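# Close the cabinet's bottom drawer using two robot arms

## Task

Shut the lowest drawer of the cabinet to at least 90 percent closed so that it sits motionless by itself; then release it and withdraw the grippers, because a drawer that stays shut only while the robot presses on it is not counted.

## Robot and tools

ROBOT. Two six-joint UF850-type arms, left_arm and right_arm, each with a two-finger parallel gripper. Base positions in the scene frame: left_arm (-0.004, +0.375, 0) with quat_wxyz (+0.996, 0, 0, +0.092); right_arm (-0.048, -0.328, 0) with quat_wxyz (+0.998, 0, 0, -0.067). Joint ranges in rad, base to hand: waist and forearm roll and wrist roll -6.283 to 6.283, shoulder -2.304 to 2.304, elbow -4.224 to 0.061, wrist pitch -2.164 to 2.164. Load limits in N m: waist 54.6, shoulder 54.6, elbow 45.5, forearm roll 24.5, wrist pitch 17.2, wrist roll 17.2.

FRAMES. One scene frame for everything: origin on the tabletop midway between the arms, +z upward, +x out across the table, left_arm on the +y side (the names do not refer to image sides). On each gripper the fingers extend along its own +z and close along its own y. end_effector_position is the pinch point, roughly 2 cm short of the fingertips; closing pushes the tips about 10 mm farther along +z. Reported hand positions can be slightly wrong, more so at long reach.

ROW FORMAT (used by execute_actions and move). Sixteen numbers: left_arm x, y, z, qw, qx, qy, qz, opening, then the same eight for right_arm, always all sixteen even if one arm is idle. x, y, z is an absolute position target in metres in the scene frame; the quaternion is an absolute orientation target, w first. opening runs from -1 (closed) to +1 (fully open, 0.084 m). To hold an orientation, repeat the identical quaternion every row rather than copying a drifted reading. An arm meant to stay put should get its whole last reported pose plus its intended opening in every call.

execute_actions(actions): a list of actions; each action is a list of 1 to 15 rows, one row per 1/30 s step, the final row repeated to fill 15 steps (0.5 s per action). An empty list just returns state and images. If any target lies over 0.6 m from that gripper's current position along any of its own axes, that action is rejected for both arms; a malformed action, or a first action failing this test against the latest state, cancels the whole call. Each step the command is clamped to within 70 mm and 16 degrees of the measured hand pose, and position wins over orientation when both cannot be met; after an action the arm stops at its last clamped pose, so far goals need further actions.

move(target, speed, blocking): target is one 16-number row (absolute poses). Both grippers follow straight-line paths ending simultaneously, lasting 0.5 to 10 s (cut off at 10 s). speed is m/s, 0.002 to 0.5, default 0.25; rotation up to twice that in rad/s, taking the shorter way. No obstacle or arm-to-arm avoidance; hands lag, wander and may exceed speed near full extension. Opening is applied when the move begins. Faster contact hits harder; aiming deeper past a contact pushes harder. blocking=false returns after 0.5 s while motion continues; then only wait or stop are accepted until a result shows the move over. The result adds a move: line with the ending (done, off_target, moving, held, fault; an unnamed arm is done), limits=paced (pose was clipped) or limits=held (a check blocked steps; the arm may then speed up sharply), and each gripper's distance to its target.

wait(seconds): 0 to 10; arms keep their last command; ends early if a running move finishes. stop(): brakes a running move (needs stopping room; fingers keep moving). zoom_image(camera, region): camera is cam_high, cam_low, cam_left_wrist or cam_right_wrist; region [x0, y0, x1, y1] in pixels from the top-left, at most 504 by 504. read_manual(section): only "licences". finished_scene(scene): pass the current scene number; irreversible, and the drawer must already be shut and stay so.

RESULTS. The state line gives, per arm, hand position and quat_wxyz plus linear and angular velocity. Hand target lines show where each controller is driving now. pose unreachable means a clearance check altered or blocked that arm's command. Step readings list positions at some steps, with HELD marking held-back steps. grip_measured is finger opening on the command scale; commanding below it squeezes. Joint torques follow the joint order, are nonzero in free air and noisy. MOTOR HOT warns from 65 C; at 80 C the arm is braked (OVER-TEMPERATURE FAULT). A TORQUE FAULT occurs when contact load reaches a joint limit: that arm backs off, freezes 10 s and drops the rest of the call.

CAMERAS. Images arrive in the order cam_high, cam_low, cam_left_wrist, cam_right_wrist, each 504x504. cam_high sits near (0.94, -0.68, 0.80) looking down over the table; cam_low near (1.65, 0.05, 0.26) looks back toward the robots; wrist cameras ride on the hands. Calibration (K, distortion, T_world_to_cam) is supplied and can be a few degrees or millimetres off; a result lists cameras whose numbers changed.

CAUTIONS. Push the drawer front at modest speed with a target only a little beyond its closed face, so it is not slammed; then open contact and retract. Keep the arms apart, avoid knocking anything off the table, avoid large torques. Brief external tugs or shoves may occur. The simulation continues while you compose replies, with arms holding their last command.

Each tool is called after "Emit:" by a JSON object that holds its "api" and its "payload".

## Session

Emit:
{"api": "execute_actions", "payload": {"actions": []}}

Scene clock: 0.00 s.
left_arm: end_effector_position=(+0.3746, -0.0043, +0.3836) grip_measured=+1.00 end_effector_quat_wxyz=(-0.349, +0.924, +0.142, +0.067) end_effector_velocity=(+0.001, -0.000, +0.001) end_effector_angular_velocity=(+0.000, -0.002, -0.001) | right_arm: end_effector_position=(+0.2591, -0.3439, +0.3378) grip_measured=+1.00 end_effector_quat_wxyz=(-0.526, +0.289, +0.742, +0.300) end_effector_velocity=(+0.000, -0.000, +0.000) end_effector_angular_velocity=(-0.000, -0.000, +0.001)
Joint positions: left_arm=[-1.153 -0.604 -1.57   0.408 -1.584 -1.399  0.084] | right_arm=[-0.278 -0.452 -0.923  0.464 -1.721 -3.076  0.084]
Joint velocities: left_arm=[-0.     0.    -0.001  0.002  0.    -0.     0.   ] | right_arm=[ 0.     0.001 -0.001 -0.    -0.001  0.    -0.   ]
Joint torques (N m, as the arm reports them, + toward a larger angle): no reading
Motor temperatures (°C, as the motors report them): left_arm=[33 30 31 33 36 37] | right_arm=[32 30 34 33 38 35]
Hand target (left_arm): +0.375, -0.004, +0.384; -0.349, +0.924, +0.142, +0.067
Hand target (right_arm): +0.259, -0.344, +0.338; -0.526, +0.289, +0.742, +0.300
camera_calibration (this result's frames):
cam_left_wrist: T_world_to_cam=[[0.322376, -0.698414, -0.638977, 0.157162], [-0.946226, -0.21849, -0.238576, 0.514625], [0.0270146, 0.681528, -0.731293, 0.398754], [0, 0, 0, 1]] pos_world=[0.425514, -0.0495581, 0.514806]
cam_right_wrist: T_world_to_cam=[[0.74071, 0.661066, 0.119751, 0.0298882], [0.262907, -0.12119, -0.95718, 0.281157], [-0.618247, 0.740476, -0.263566, 0.633842], [0, 0, 0, 1]] pos_world=[0.295814, -0.455029, 0.432597]

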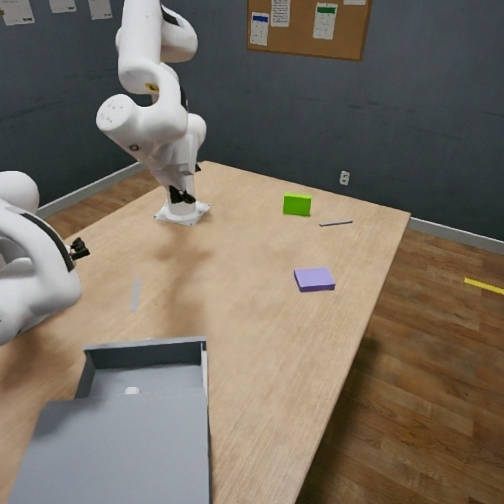

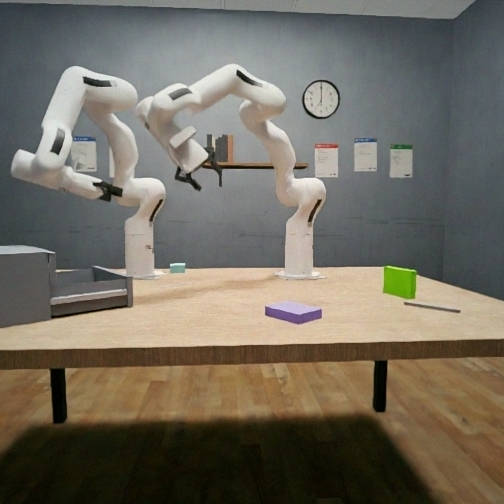

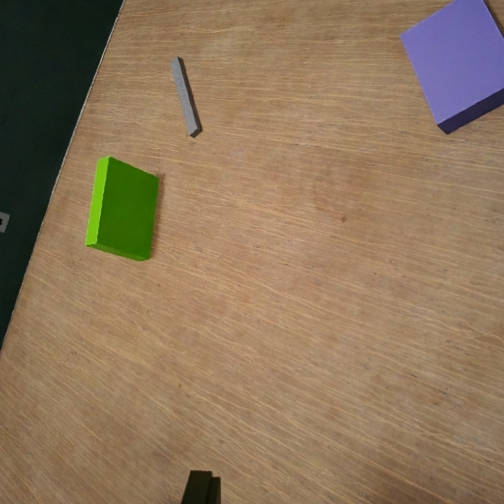

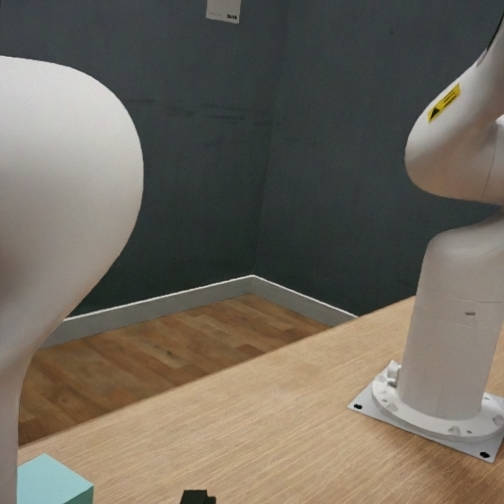

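Emit:
{"api": "move", "payload": {"target": [0.3,0.3,0.45,-0.349,0.924,0.142,0.067,1,0.44,-0.16,0.25,0.34,0.427,0.82,-0.177,-1]}}

Emit:
{"api": "move", "payload": {"target": [0.3,0.3,0.45,-0.349,0.924,0.142,0.067,1,0.455,-0.17,0.08,0.34,0.427,0.82,-0.177,-1]}}

Emit:
{"api": "move", "payload": {"target": [0.3,0.3,0.45,-0.349,0.924,0.142,0.067,1,0.593,-0.365,0.08,0.34,0.427,0.82,-0.177,-1], "speed": 0.07}}

Scene clock: 5.00 s.
left_arm: end_effector_position=(+0.3008, +0.2998, +0.4503) grip_measured=+1.00 end_effector_quat_wxyz=(-0.349, +0.924, +0.142, +0.067) end_effector_velocity=(+0.000, +0.001, +0.001) end_effector_angular_velocity=(-0.000, -0.002, -0.000) | right_arm: end_effector_position=(+0.4410, -0.1611, +0.2499) grip_measured=-1.00 end_effector_quat_wxyz=(+0.341, +0.425, +0.819, -0.180) end_effector_velocity=(+0.000, +0.000, -0.001) end_effector_angular_velocity=(-0.010, -0.006, -0.003)
Joint positions: left_arm=[-0.856  0.141 -0.83   0.568 -1.472 -1.181  0.084] | right_arm=[ 0.805 -0.42  -0.931 -1.076 -0.94  -0.656  0.   ]
Joint velocities: left_arm=[ 0.002  0.003  0.001  0.002  0.     0.001 -0.   ] | right_arm=[ 0.004 -0.007 -0.002 -0.006 -0.01   0.012  0.   ]
Joint torques (N m, as the arm reports them, + toward a larger angle): left_arm=[  1.18  12.72 -16.01   3.17  -0.1   -0.15] | right_arm=[  5.75  30.1  -13.14  -0.87  -0.49  -0.64]
Motor temperatures (°C, as the motors report them): left_arm=[33 30 31 33 36 37] | right_arm=[32 30 34 33 38 35]
Hand target (left_arm): +0.301, +0.300, +0.450; -0.348, +0.924, +0.142, +0.067
Hand target (right_arm): +0.441, -0.161, +0.250; +0.341, +0.425, +0.819, -0.181
Off the commanded pose (left_arm): 0.001 m, 0 deg.
Off the commanded pose (right_arm): 0.002 m, 0 deg.
move: done
camera_calibration (this result's frames):
cam_left_wrist: T_world_to_cam=[[0.322681, -0.698545, -0.63868, 0.435813], [-0.946135, -0.219116, -0.238362, 0.52716], [0.0265617, 0.681192, -0.731623, 0.242637], [0, 0, 0, 1]] pos_world=[0.351692, 0.254662, 0.581519]
cam_right_wrist: T_world_to_cam=[[0.832382, 0.554199, -0.00204102, -0.242383], [0.392715, -0.587234, 0.707765, -0.377057], [0.391044, -0.589932, -0.706445, 0.0389526], [0, 0, 0, 1]] pos_world=[0.334599, -0.0641126, 0.293891]

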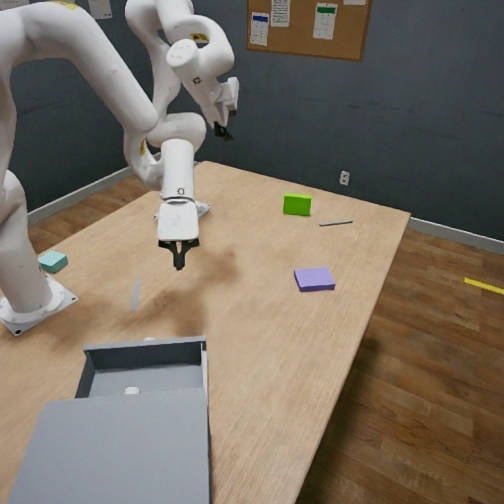

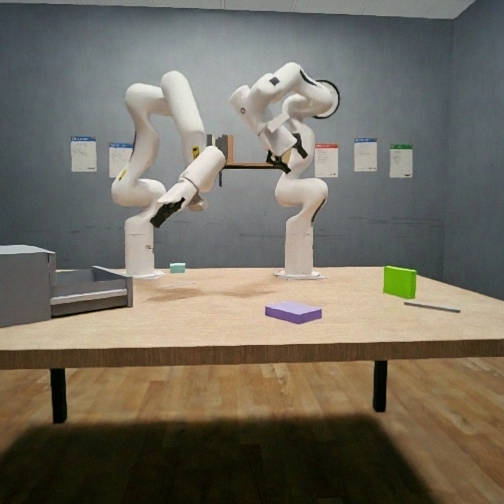

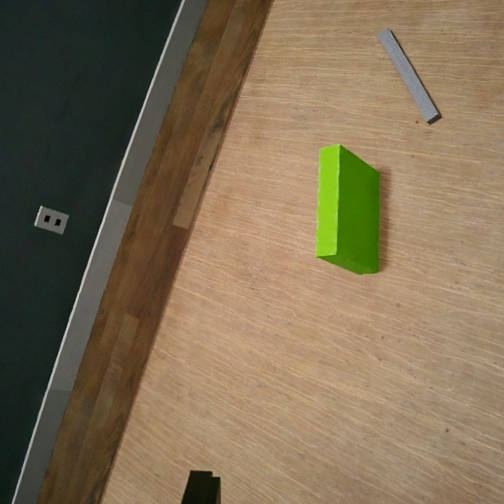

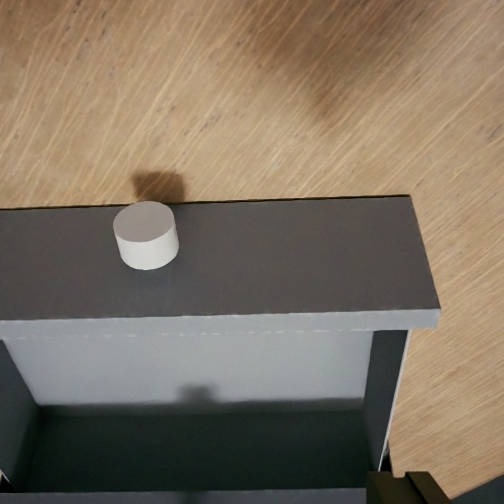

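Scene clock: 6.33 s.
left_arm: end_effector_position=(+0.3000, +0.3000, +0.4500) grip_measured=+1.00 end_effector_quat_wxyz=(-0.349, +0.924, +0.142, +0.067) end_effector_velocity=(+0.000, -0.000, +0.000) end_effector_angular_velocity=(+0.000, -0.000, -0.001) | right_arm: end_effector_position=(+0.4550, -0.1698, +0.0805) grip_measured=-1.00 end_effector_quat_wxyz=(+0.340, +0.426, +0.820, -0.176) end_effector_velocity=(-0.000, -0.001, -0.003) end_effector_angular_velocity=(-0.001, +0.001, +0.001)
Joint positions: left_arm=[-0.857  0.142 -0.828  0.568 -1.472 -1.182  0.084] | right_arm=[ 0.772 -0.776 -0.97  -1.356 -0.809 -0.269  0.   ]
Joint velocities: left_arm=[-0.    -0.001 -0.001  0.    -0.     0.     0.   ] | right_arm=[-0.001 -0.007 -0.001 -0.005  0.001  0.005  0.   ]
Joint torques (N m, as the arm reports them, + toward a larger angle): left_arm=[  3.01  13.02 -14.49   2.88  -0.47  -0.08] | right_arm=[ 6.52 36.09 -9.09 -1.21 -0.66 -0.6 ]
Motor temperatures (°C, as the motors report them): left_arm=[33 30 31 33 36 37] | right_arm=[32 30 34 33 38 35]
Hand target (left_arm): +0.300, +0.300, +0.450; -0.349, +0.924, +0.142, +0.067
Hand target (right_arm): +0.455, -0.170, +0.080; +0.340, +0.426, +0.820, -0.176
Off the commanded pose (left_arm): 0.000 m, 0 deg.
Off the commanded pose (right_arm): 0.001 m, 0 deg.
move: done
camera_calibration (this result's frames):
cam_left_wrist: T_world_to_cam=[[0.322525, -0.697976, -0.63938, 0.436198], [-0.946187, -0.21875, -0.238492, 0.526358], [0.0265972, 0.681893, -0.730968, 0.241842], [0, 0, 0, 1]] pos_world=[0.350916, 0.254686, 0.581208]
cam_right_wrist: T_world_to_cam=[[0.831865, 0.554962, 0.00414243, -0.249682], [0.392374, -0.593398, 0.702795, -0.268227], [0.392483, -0.583006, -0.71138, -0.0903324], [0, 0, 0, 1]] pos_world=[0.348401, -0.0732661, 0.125282]

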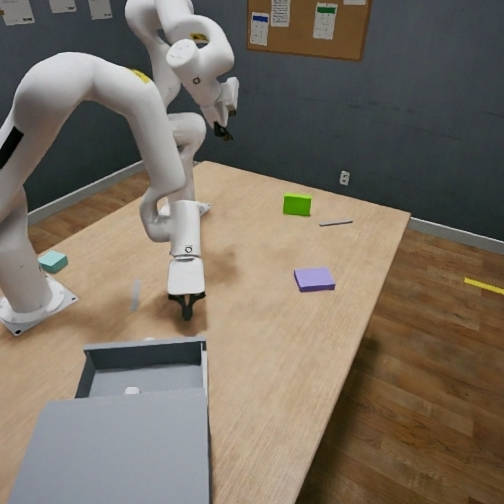

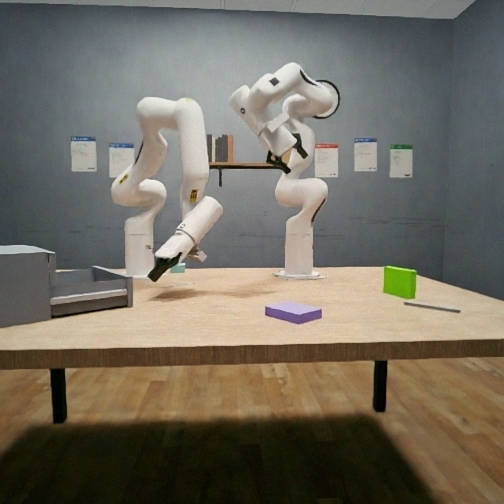

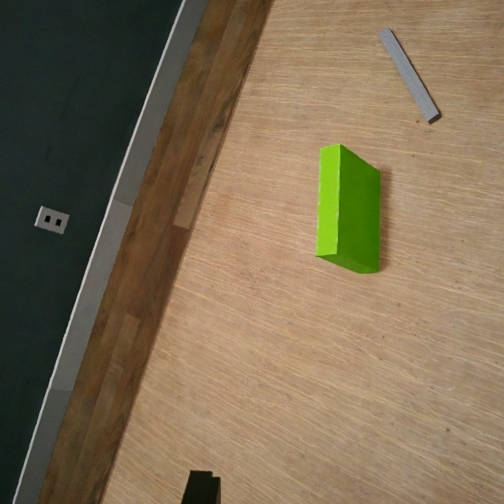

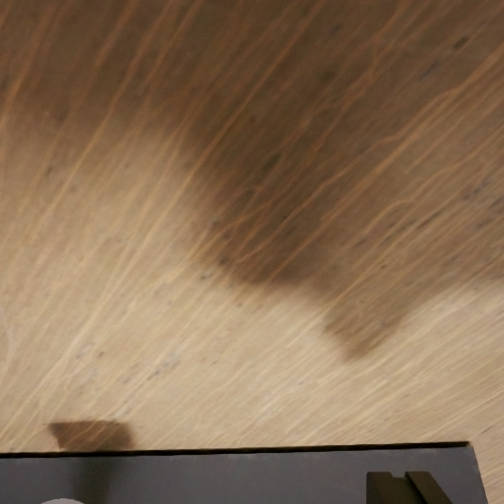

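Scene clock: 10.20 s.
left_arm: end_effector_position=(+0.3000, +0.3000, +0.4500) grip_measured=+1.00 end_effector_quat_wxyz=(-0.349, +0.924, +0.142, +0.067) end_effector_velocity=(+0.000, -0.001, +0.001) end_effector_angular_velocity=(-0.002, -0.000, -0.000) | right_arm: end_effector_position=(+0.5926, -0.3643, +0.0798) grip_measured=-1.00 end_effector_quat_wxyz=(+0.339, +0.427, +0.819, -0.177) end_effector_velocity=(+0.001, -0.001, -0.001) end_effector_angular_velocity=(+0.002, +0.002, -0.000)
Joint positions: left_arm=[-0.857  0.142 -0.828  0.568 -1.472 -1.182  0.084] | right_arm=[ 0.326 -0.847 -1.121 -1.702 -0.71  -0.39   0.   ]
Joint velocities: left_arm=[-0.     0.    -0.002 -0.001 -0.     0.001  0.   ] | right_arm=[-0.003 -0.002 -0.003 -0.     0.003 -0.002  0.   ]
Joint torques (N m, as the arm reports them, + toward a larger angle): left_arm=[  0.76  13.17 -15.43   2.61  -0.48  -0.29] | right_arm=[  3.68  37.05 -10.94  -1.03  -0.92  -0.71]
Motor temperatures (°C, as the motors report them): left_arm=[33 30 31 33 36 37] | right_arm=[32 30 34 33 38 35]
Hand target (left_arm): +0.300, +0.300, +0.450; -0.349, +0.924, +0.142, +0.067
Hand target (right_arm): +0.593, -0.364, +0.080; +0.339, +0.427, +0.819, -0.177
Off the commanded pose (left_arm): 0.000 m, 0 deg.
Off the commanded pose (right_arm): 0.001 m, 0 deg.
move: done
camera_calibration (this result's frames):
cam_left_wrist: T_world_to_cam=[[0.322523, -0.69798, -0.639377, 0.436196], [-0.946188, -0.218748, -0.238491, 0.526356], [0.0265992, 0.681889, -0.730972, 0.241844], [0, 0, 0, 1]] pos_world=[0.350915, 0.254684, 0.581206]
cam_right_wrist: T_world_to_cam=[[0.832572, 0.553909, 0.00292486, -0.256941], [0.392286, -0.593351, 0.702884, -0.437122], [0.391069, -0.584054, -0.711299, -0.257814], [0, 0, 0, 1]] pos_world=[0.486222, -0.267622, 0.124615]

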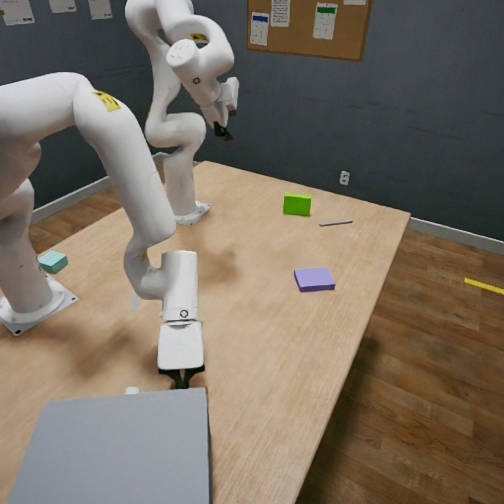

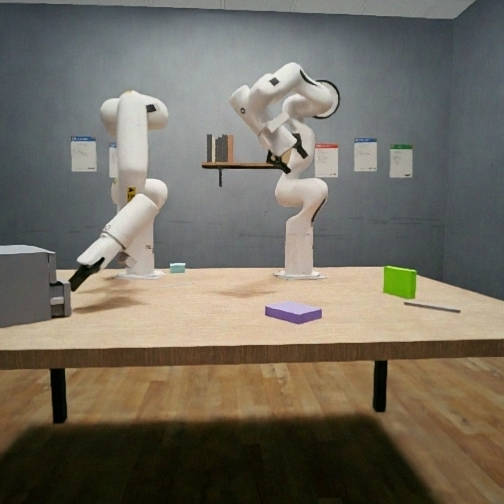

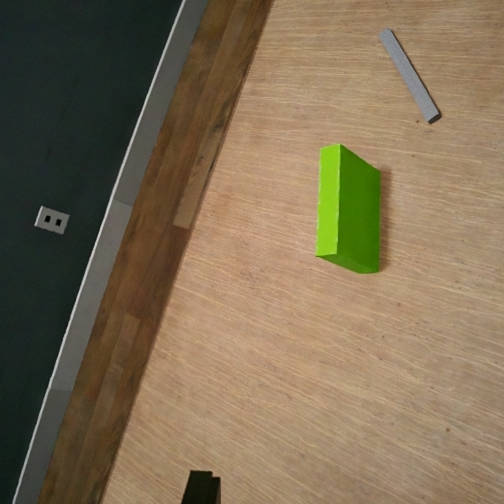

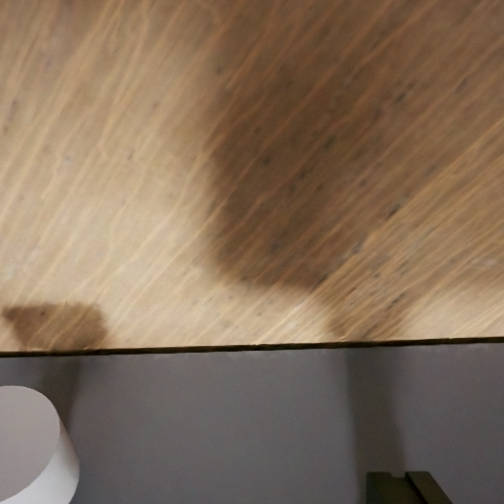

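About 3.5 cm of gap remains.

Emit:
{"api": "move", "payload": {"target": [0.3,0.3,0.45,-0.349,0.924,0.142,0.067,1,0.611,-0.39,0.08,0.34,0.427,0.82,-0.177,-1], "speed": 0.04}}

Emit:
{"api": "move", "payload": {"target": [0.3,0.3,0.45,-0.349,0.924,0.142,0.067,1,0.55,-0.3,0.1,0.34,0.427,0.82,-0.177,-1]}}

Scene clock: 11.63 s.
left_arm: end_effector_position=(+0.3000, +0.3000, +0.4500) grip_measured=+1.00 end_effector_quat_wxyz=(-0.349, +0.924, +0.142, +0.067) end_effector_velocity=(+0.000, -0.000, +0.000) end_effector_angular_velocity=(-0.001, +0.000, -0.001) | right_arm: end_effector_position=(+0.6108, -0.3898, +0.0799) grip_measured=-1.00 end_effector_quat_wxyz=(+0.340, +0.427, +0.819, -0.177) end_effector_velocity=(+0.002, -0.001, +0.000) end_effector_angular_velocity=(-0.000, -0.001, +0.001)
Joint positions: left_arm=[-0.857  0.142 -0.828  0.568 -1.472 -1.182  0.084] | right_arm=[ 0.276 -0.868 -1.164 -1.727 -0.693 -0.421  0.   ]
Joint velocities: left_arm=[ 0.    -0.    -0.001 -0.     0.     0.001  0.   ] | right_arm=[-0.003 -0.001 -0.003 -0.001  0.001 -0.003  0.   ]
Joint torques (N m, as the arm reports them, + toward a larger angle): left_arm=[  2.44  12.74 -14.45   2.33  -0.5   -0.39] | right_arm=[  3.56  39.65 -11.32  -1.13  -1.29  -0.67]
Motor temperatures (°C, as the motors report them): left_arm=[33 30 31 33 36 37] | right_arm=[32 30 34 33 38 35]
Hand target (left_arm): +0.300, +0.300, +0.450; -0.349, +0.924, +0.142, +0.067
Hand target (right_arm): +0.611, -0.390, +0.080; +0.340, +0.427, +0.819, -0.177
Off the commanded pose (left_arm): 0.000 m, 0 deg.
Off the commanded pose (right_arm): 0.000 m, 0 deg.
move: done
camera_calibration (this result's frames):
cam_left_wrist: T_world_to_cam=[[0.322523, -0.69798, -0.639377, 0.436196], [-0.946188, -0.218748, -0.238491, 0.526356], [0.026599, 0.681889, -0.730972, 0.241844], [0, 0, 0, 1]] pos_world=[0.350915, 0.254684, 0.581206]
cam_right_wrist: T_world_to_cam=[[0.832405, 0.554158, 0.00328307, -0.257775], [0.392049, -0.593066, 0.703257, -0.45921], [0.391663, -0.584108, -0.710928, -0.280138], [0, 0, 0, 1]] pos_world=[0.504326, -0.293125, 0.124631]

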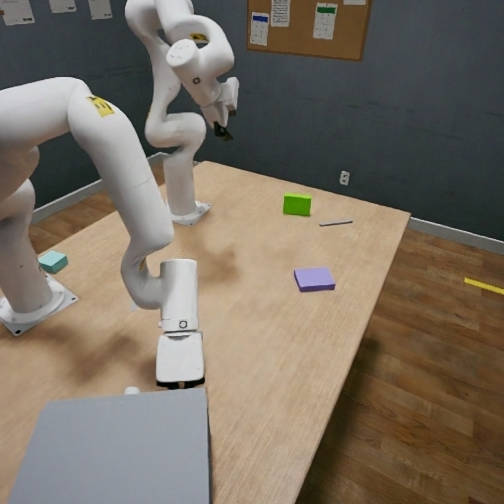

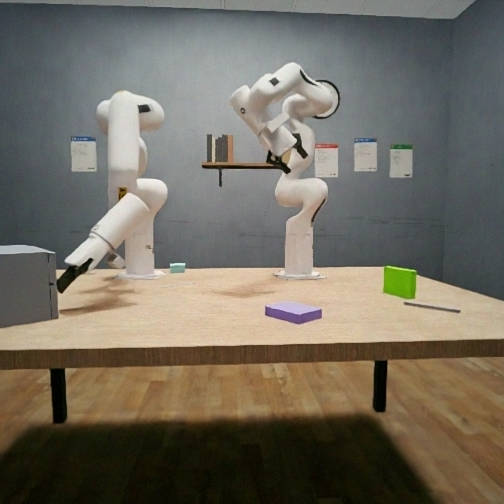

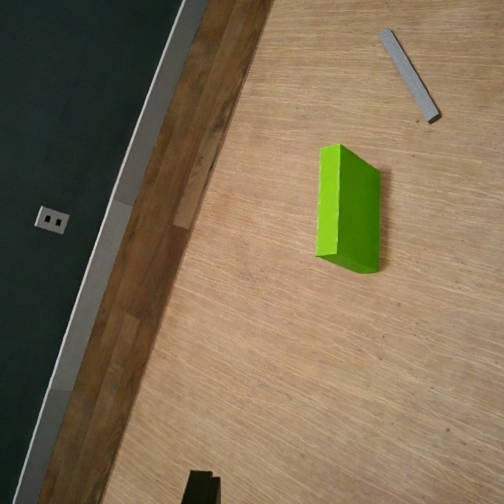

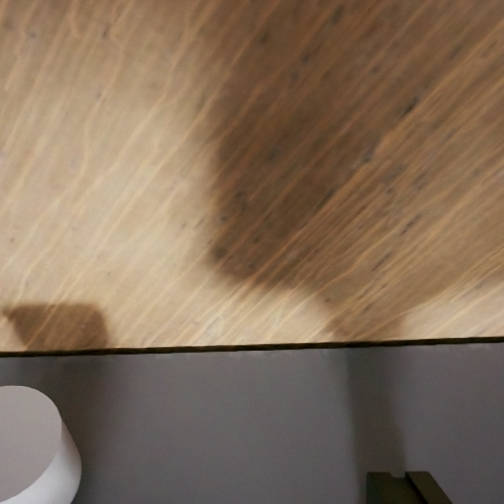

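Scene clock: 12.70 s.
left_arm: end_effector_position=(+0.3000, +0.3000, +0.4500) grip_measured=+1.00 end_effector_quat_wxyz=(-0.349, +0.924, +0.142, +0.067) end_effector_velocity=(+0.000, -0.000, +0.001) end_effector_angular_velocity=(-0.002, -0.000, -0.001) | right_arm: end_effector_position=(+0.5501, -0.3006, +0.1000) grip_measured=-1.00 end_effector_quat_wxyz=(+0.340, +0.427, +0.819, -0.177) end_effector_velocity=(-0.001, +0.002, +0.002) end_effector_angular_velocity=(-0.000, -0.001, +0.001)
Joint positions: left_arm=[-0.857  0.142 -0.828  0.568 -1.472 -1.182  0.084] | right_arm=[ 0.461 -0.767 -1.032 -1.582 -0.747 -0.378  0.   ]
Joint velocities: left_arm=[ 0.     0.    -0.002 -0.001  0.     0.002 -0.   ] | right_arm=[ 0.005  0.003  0.001  0.004 -0.001 -0.001  0.   ]
Joint torques (N m, as the arm reports them, + toward a larger angle): left_arm=[  0.61  11.04 -14.01   2.73  -0.25  -0.36] | right_arm=[ 5.26 35.79 -9.82 -1.08 -0.57 -0.74]
Motor temperatures (°C, as the motors report them): left_arm=[33 30 31 33 36 37] | right_arm=[32 30 34 33 38 35]
Hand target (left_arm): +0.300, +0.300, +0.450; -0.349, +0.924, +0.142, +0.067
Hand target (right_arm): +0.550, -0.300, +0.100; +0.340, +0.427, +0.819, -0.177
Off the commanded pose (left_arm): 0.000 m, 0 deg.
Off the commanded pose (right_arm): 0.001 m, 0 deg.
move: done
camera_calibration (this result's frames):
cam_left_wrist: T_world_to_cam=[[0.322523, -0.69798, -0.639377, 0.436196], [-0.946188, -0.218748, -0.238491, 0.526356], [0.0265991, 0.681889, -0.730972, 0.241844], [0, 0, 0, 1]] pos_world=[0.350915, 0.254684, 0.581206]
cam_right_wrist: T_world_to_cam=[[0.83236, 0.554224, 0.00353577, -0.256751], [0.39174, -0.592823, 0.703634, -0.396421], [0.392067, -0.584292, -0.710554, -0.190345], [0, 0, 0, 1]] pos_world=[0.443631, -0.203927, 0.144592]

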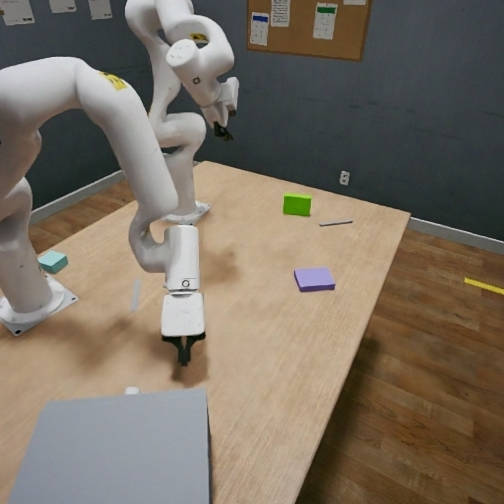

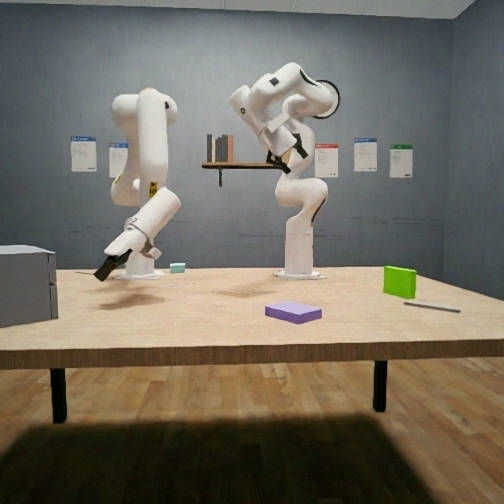

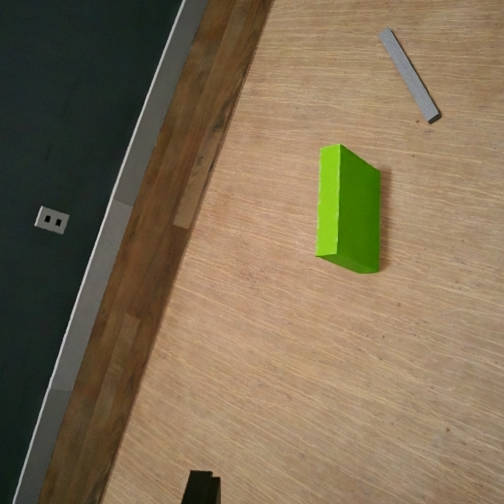

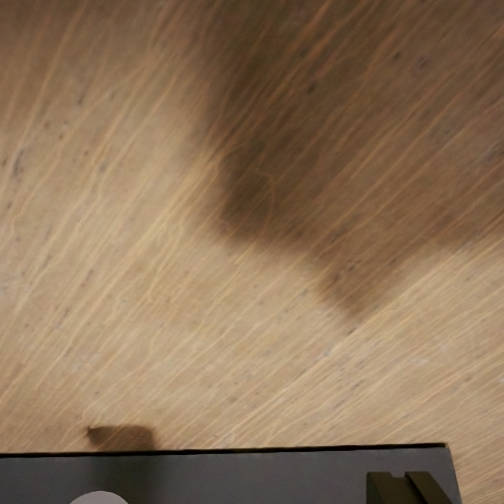

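Emit:
{"api": "finished_scene", "payload": {"scene": 2}}

The scene is finished: the task was done.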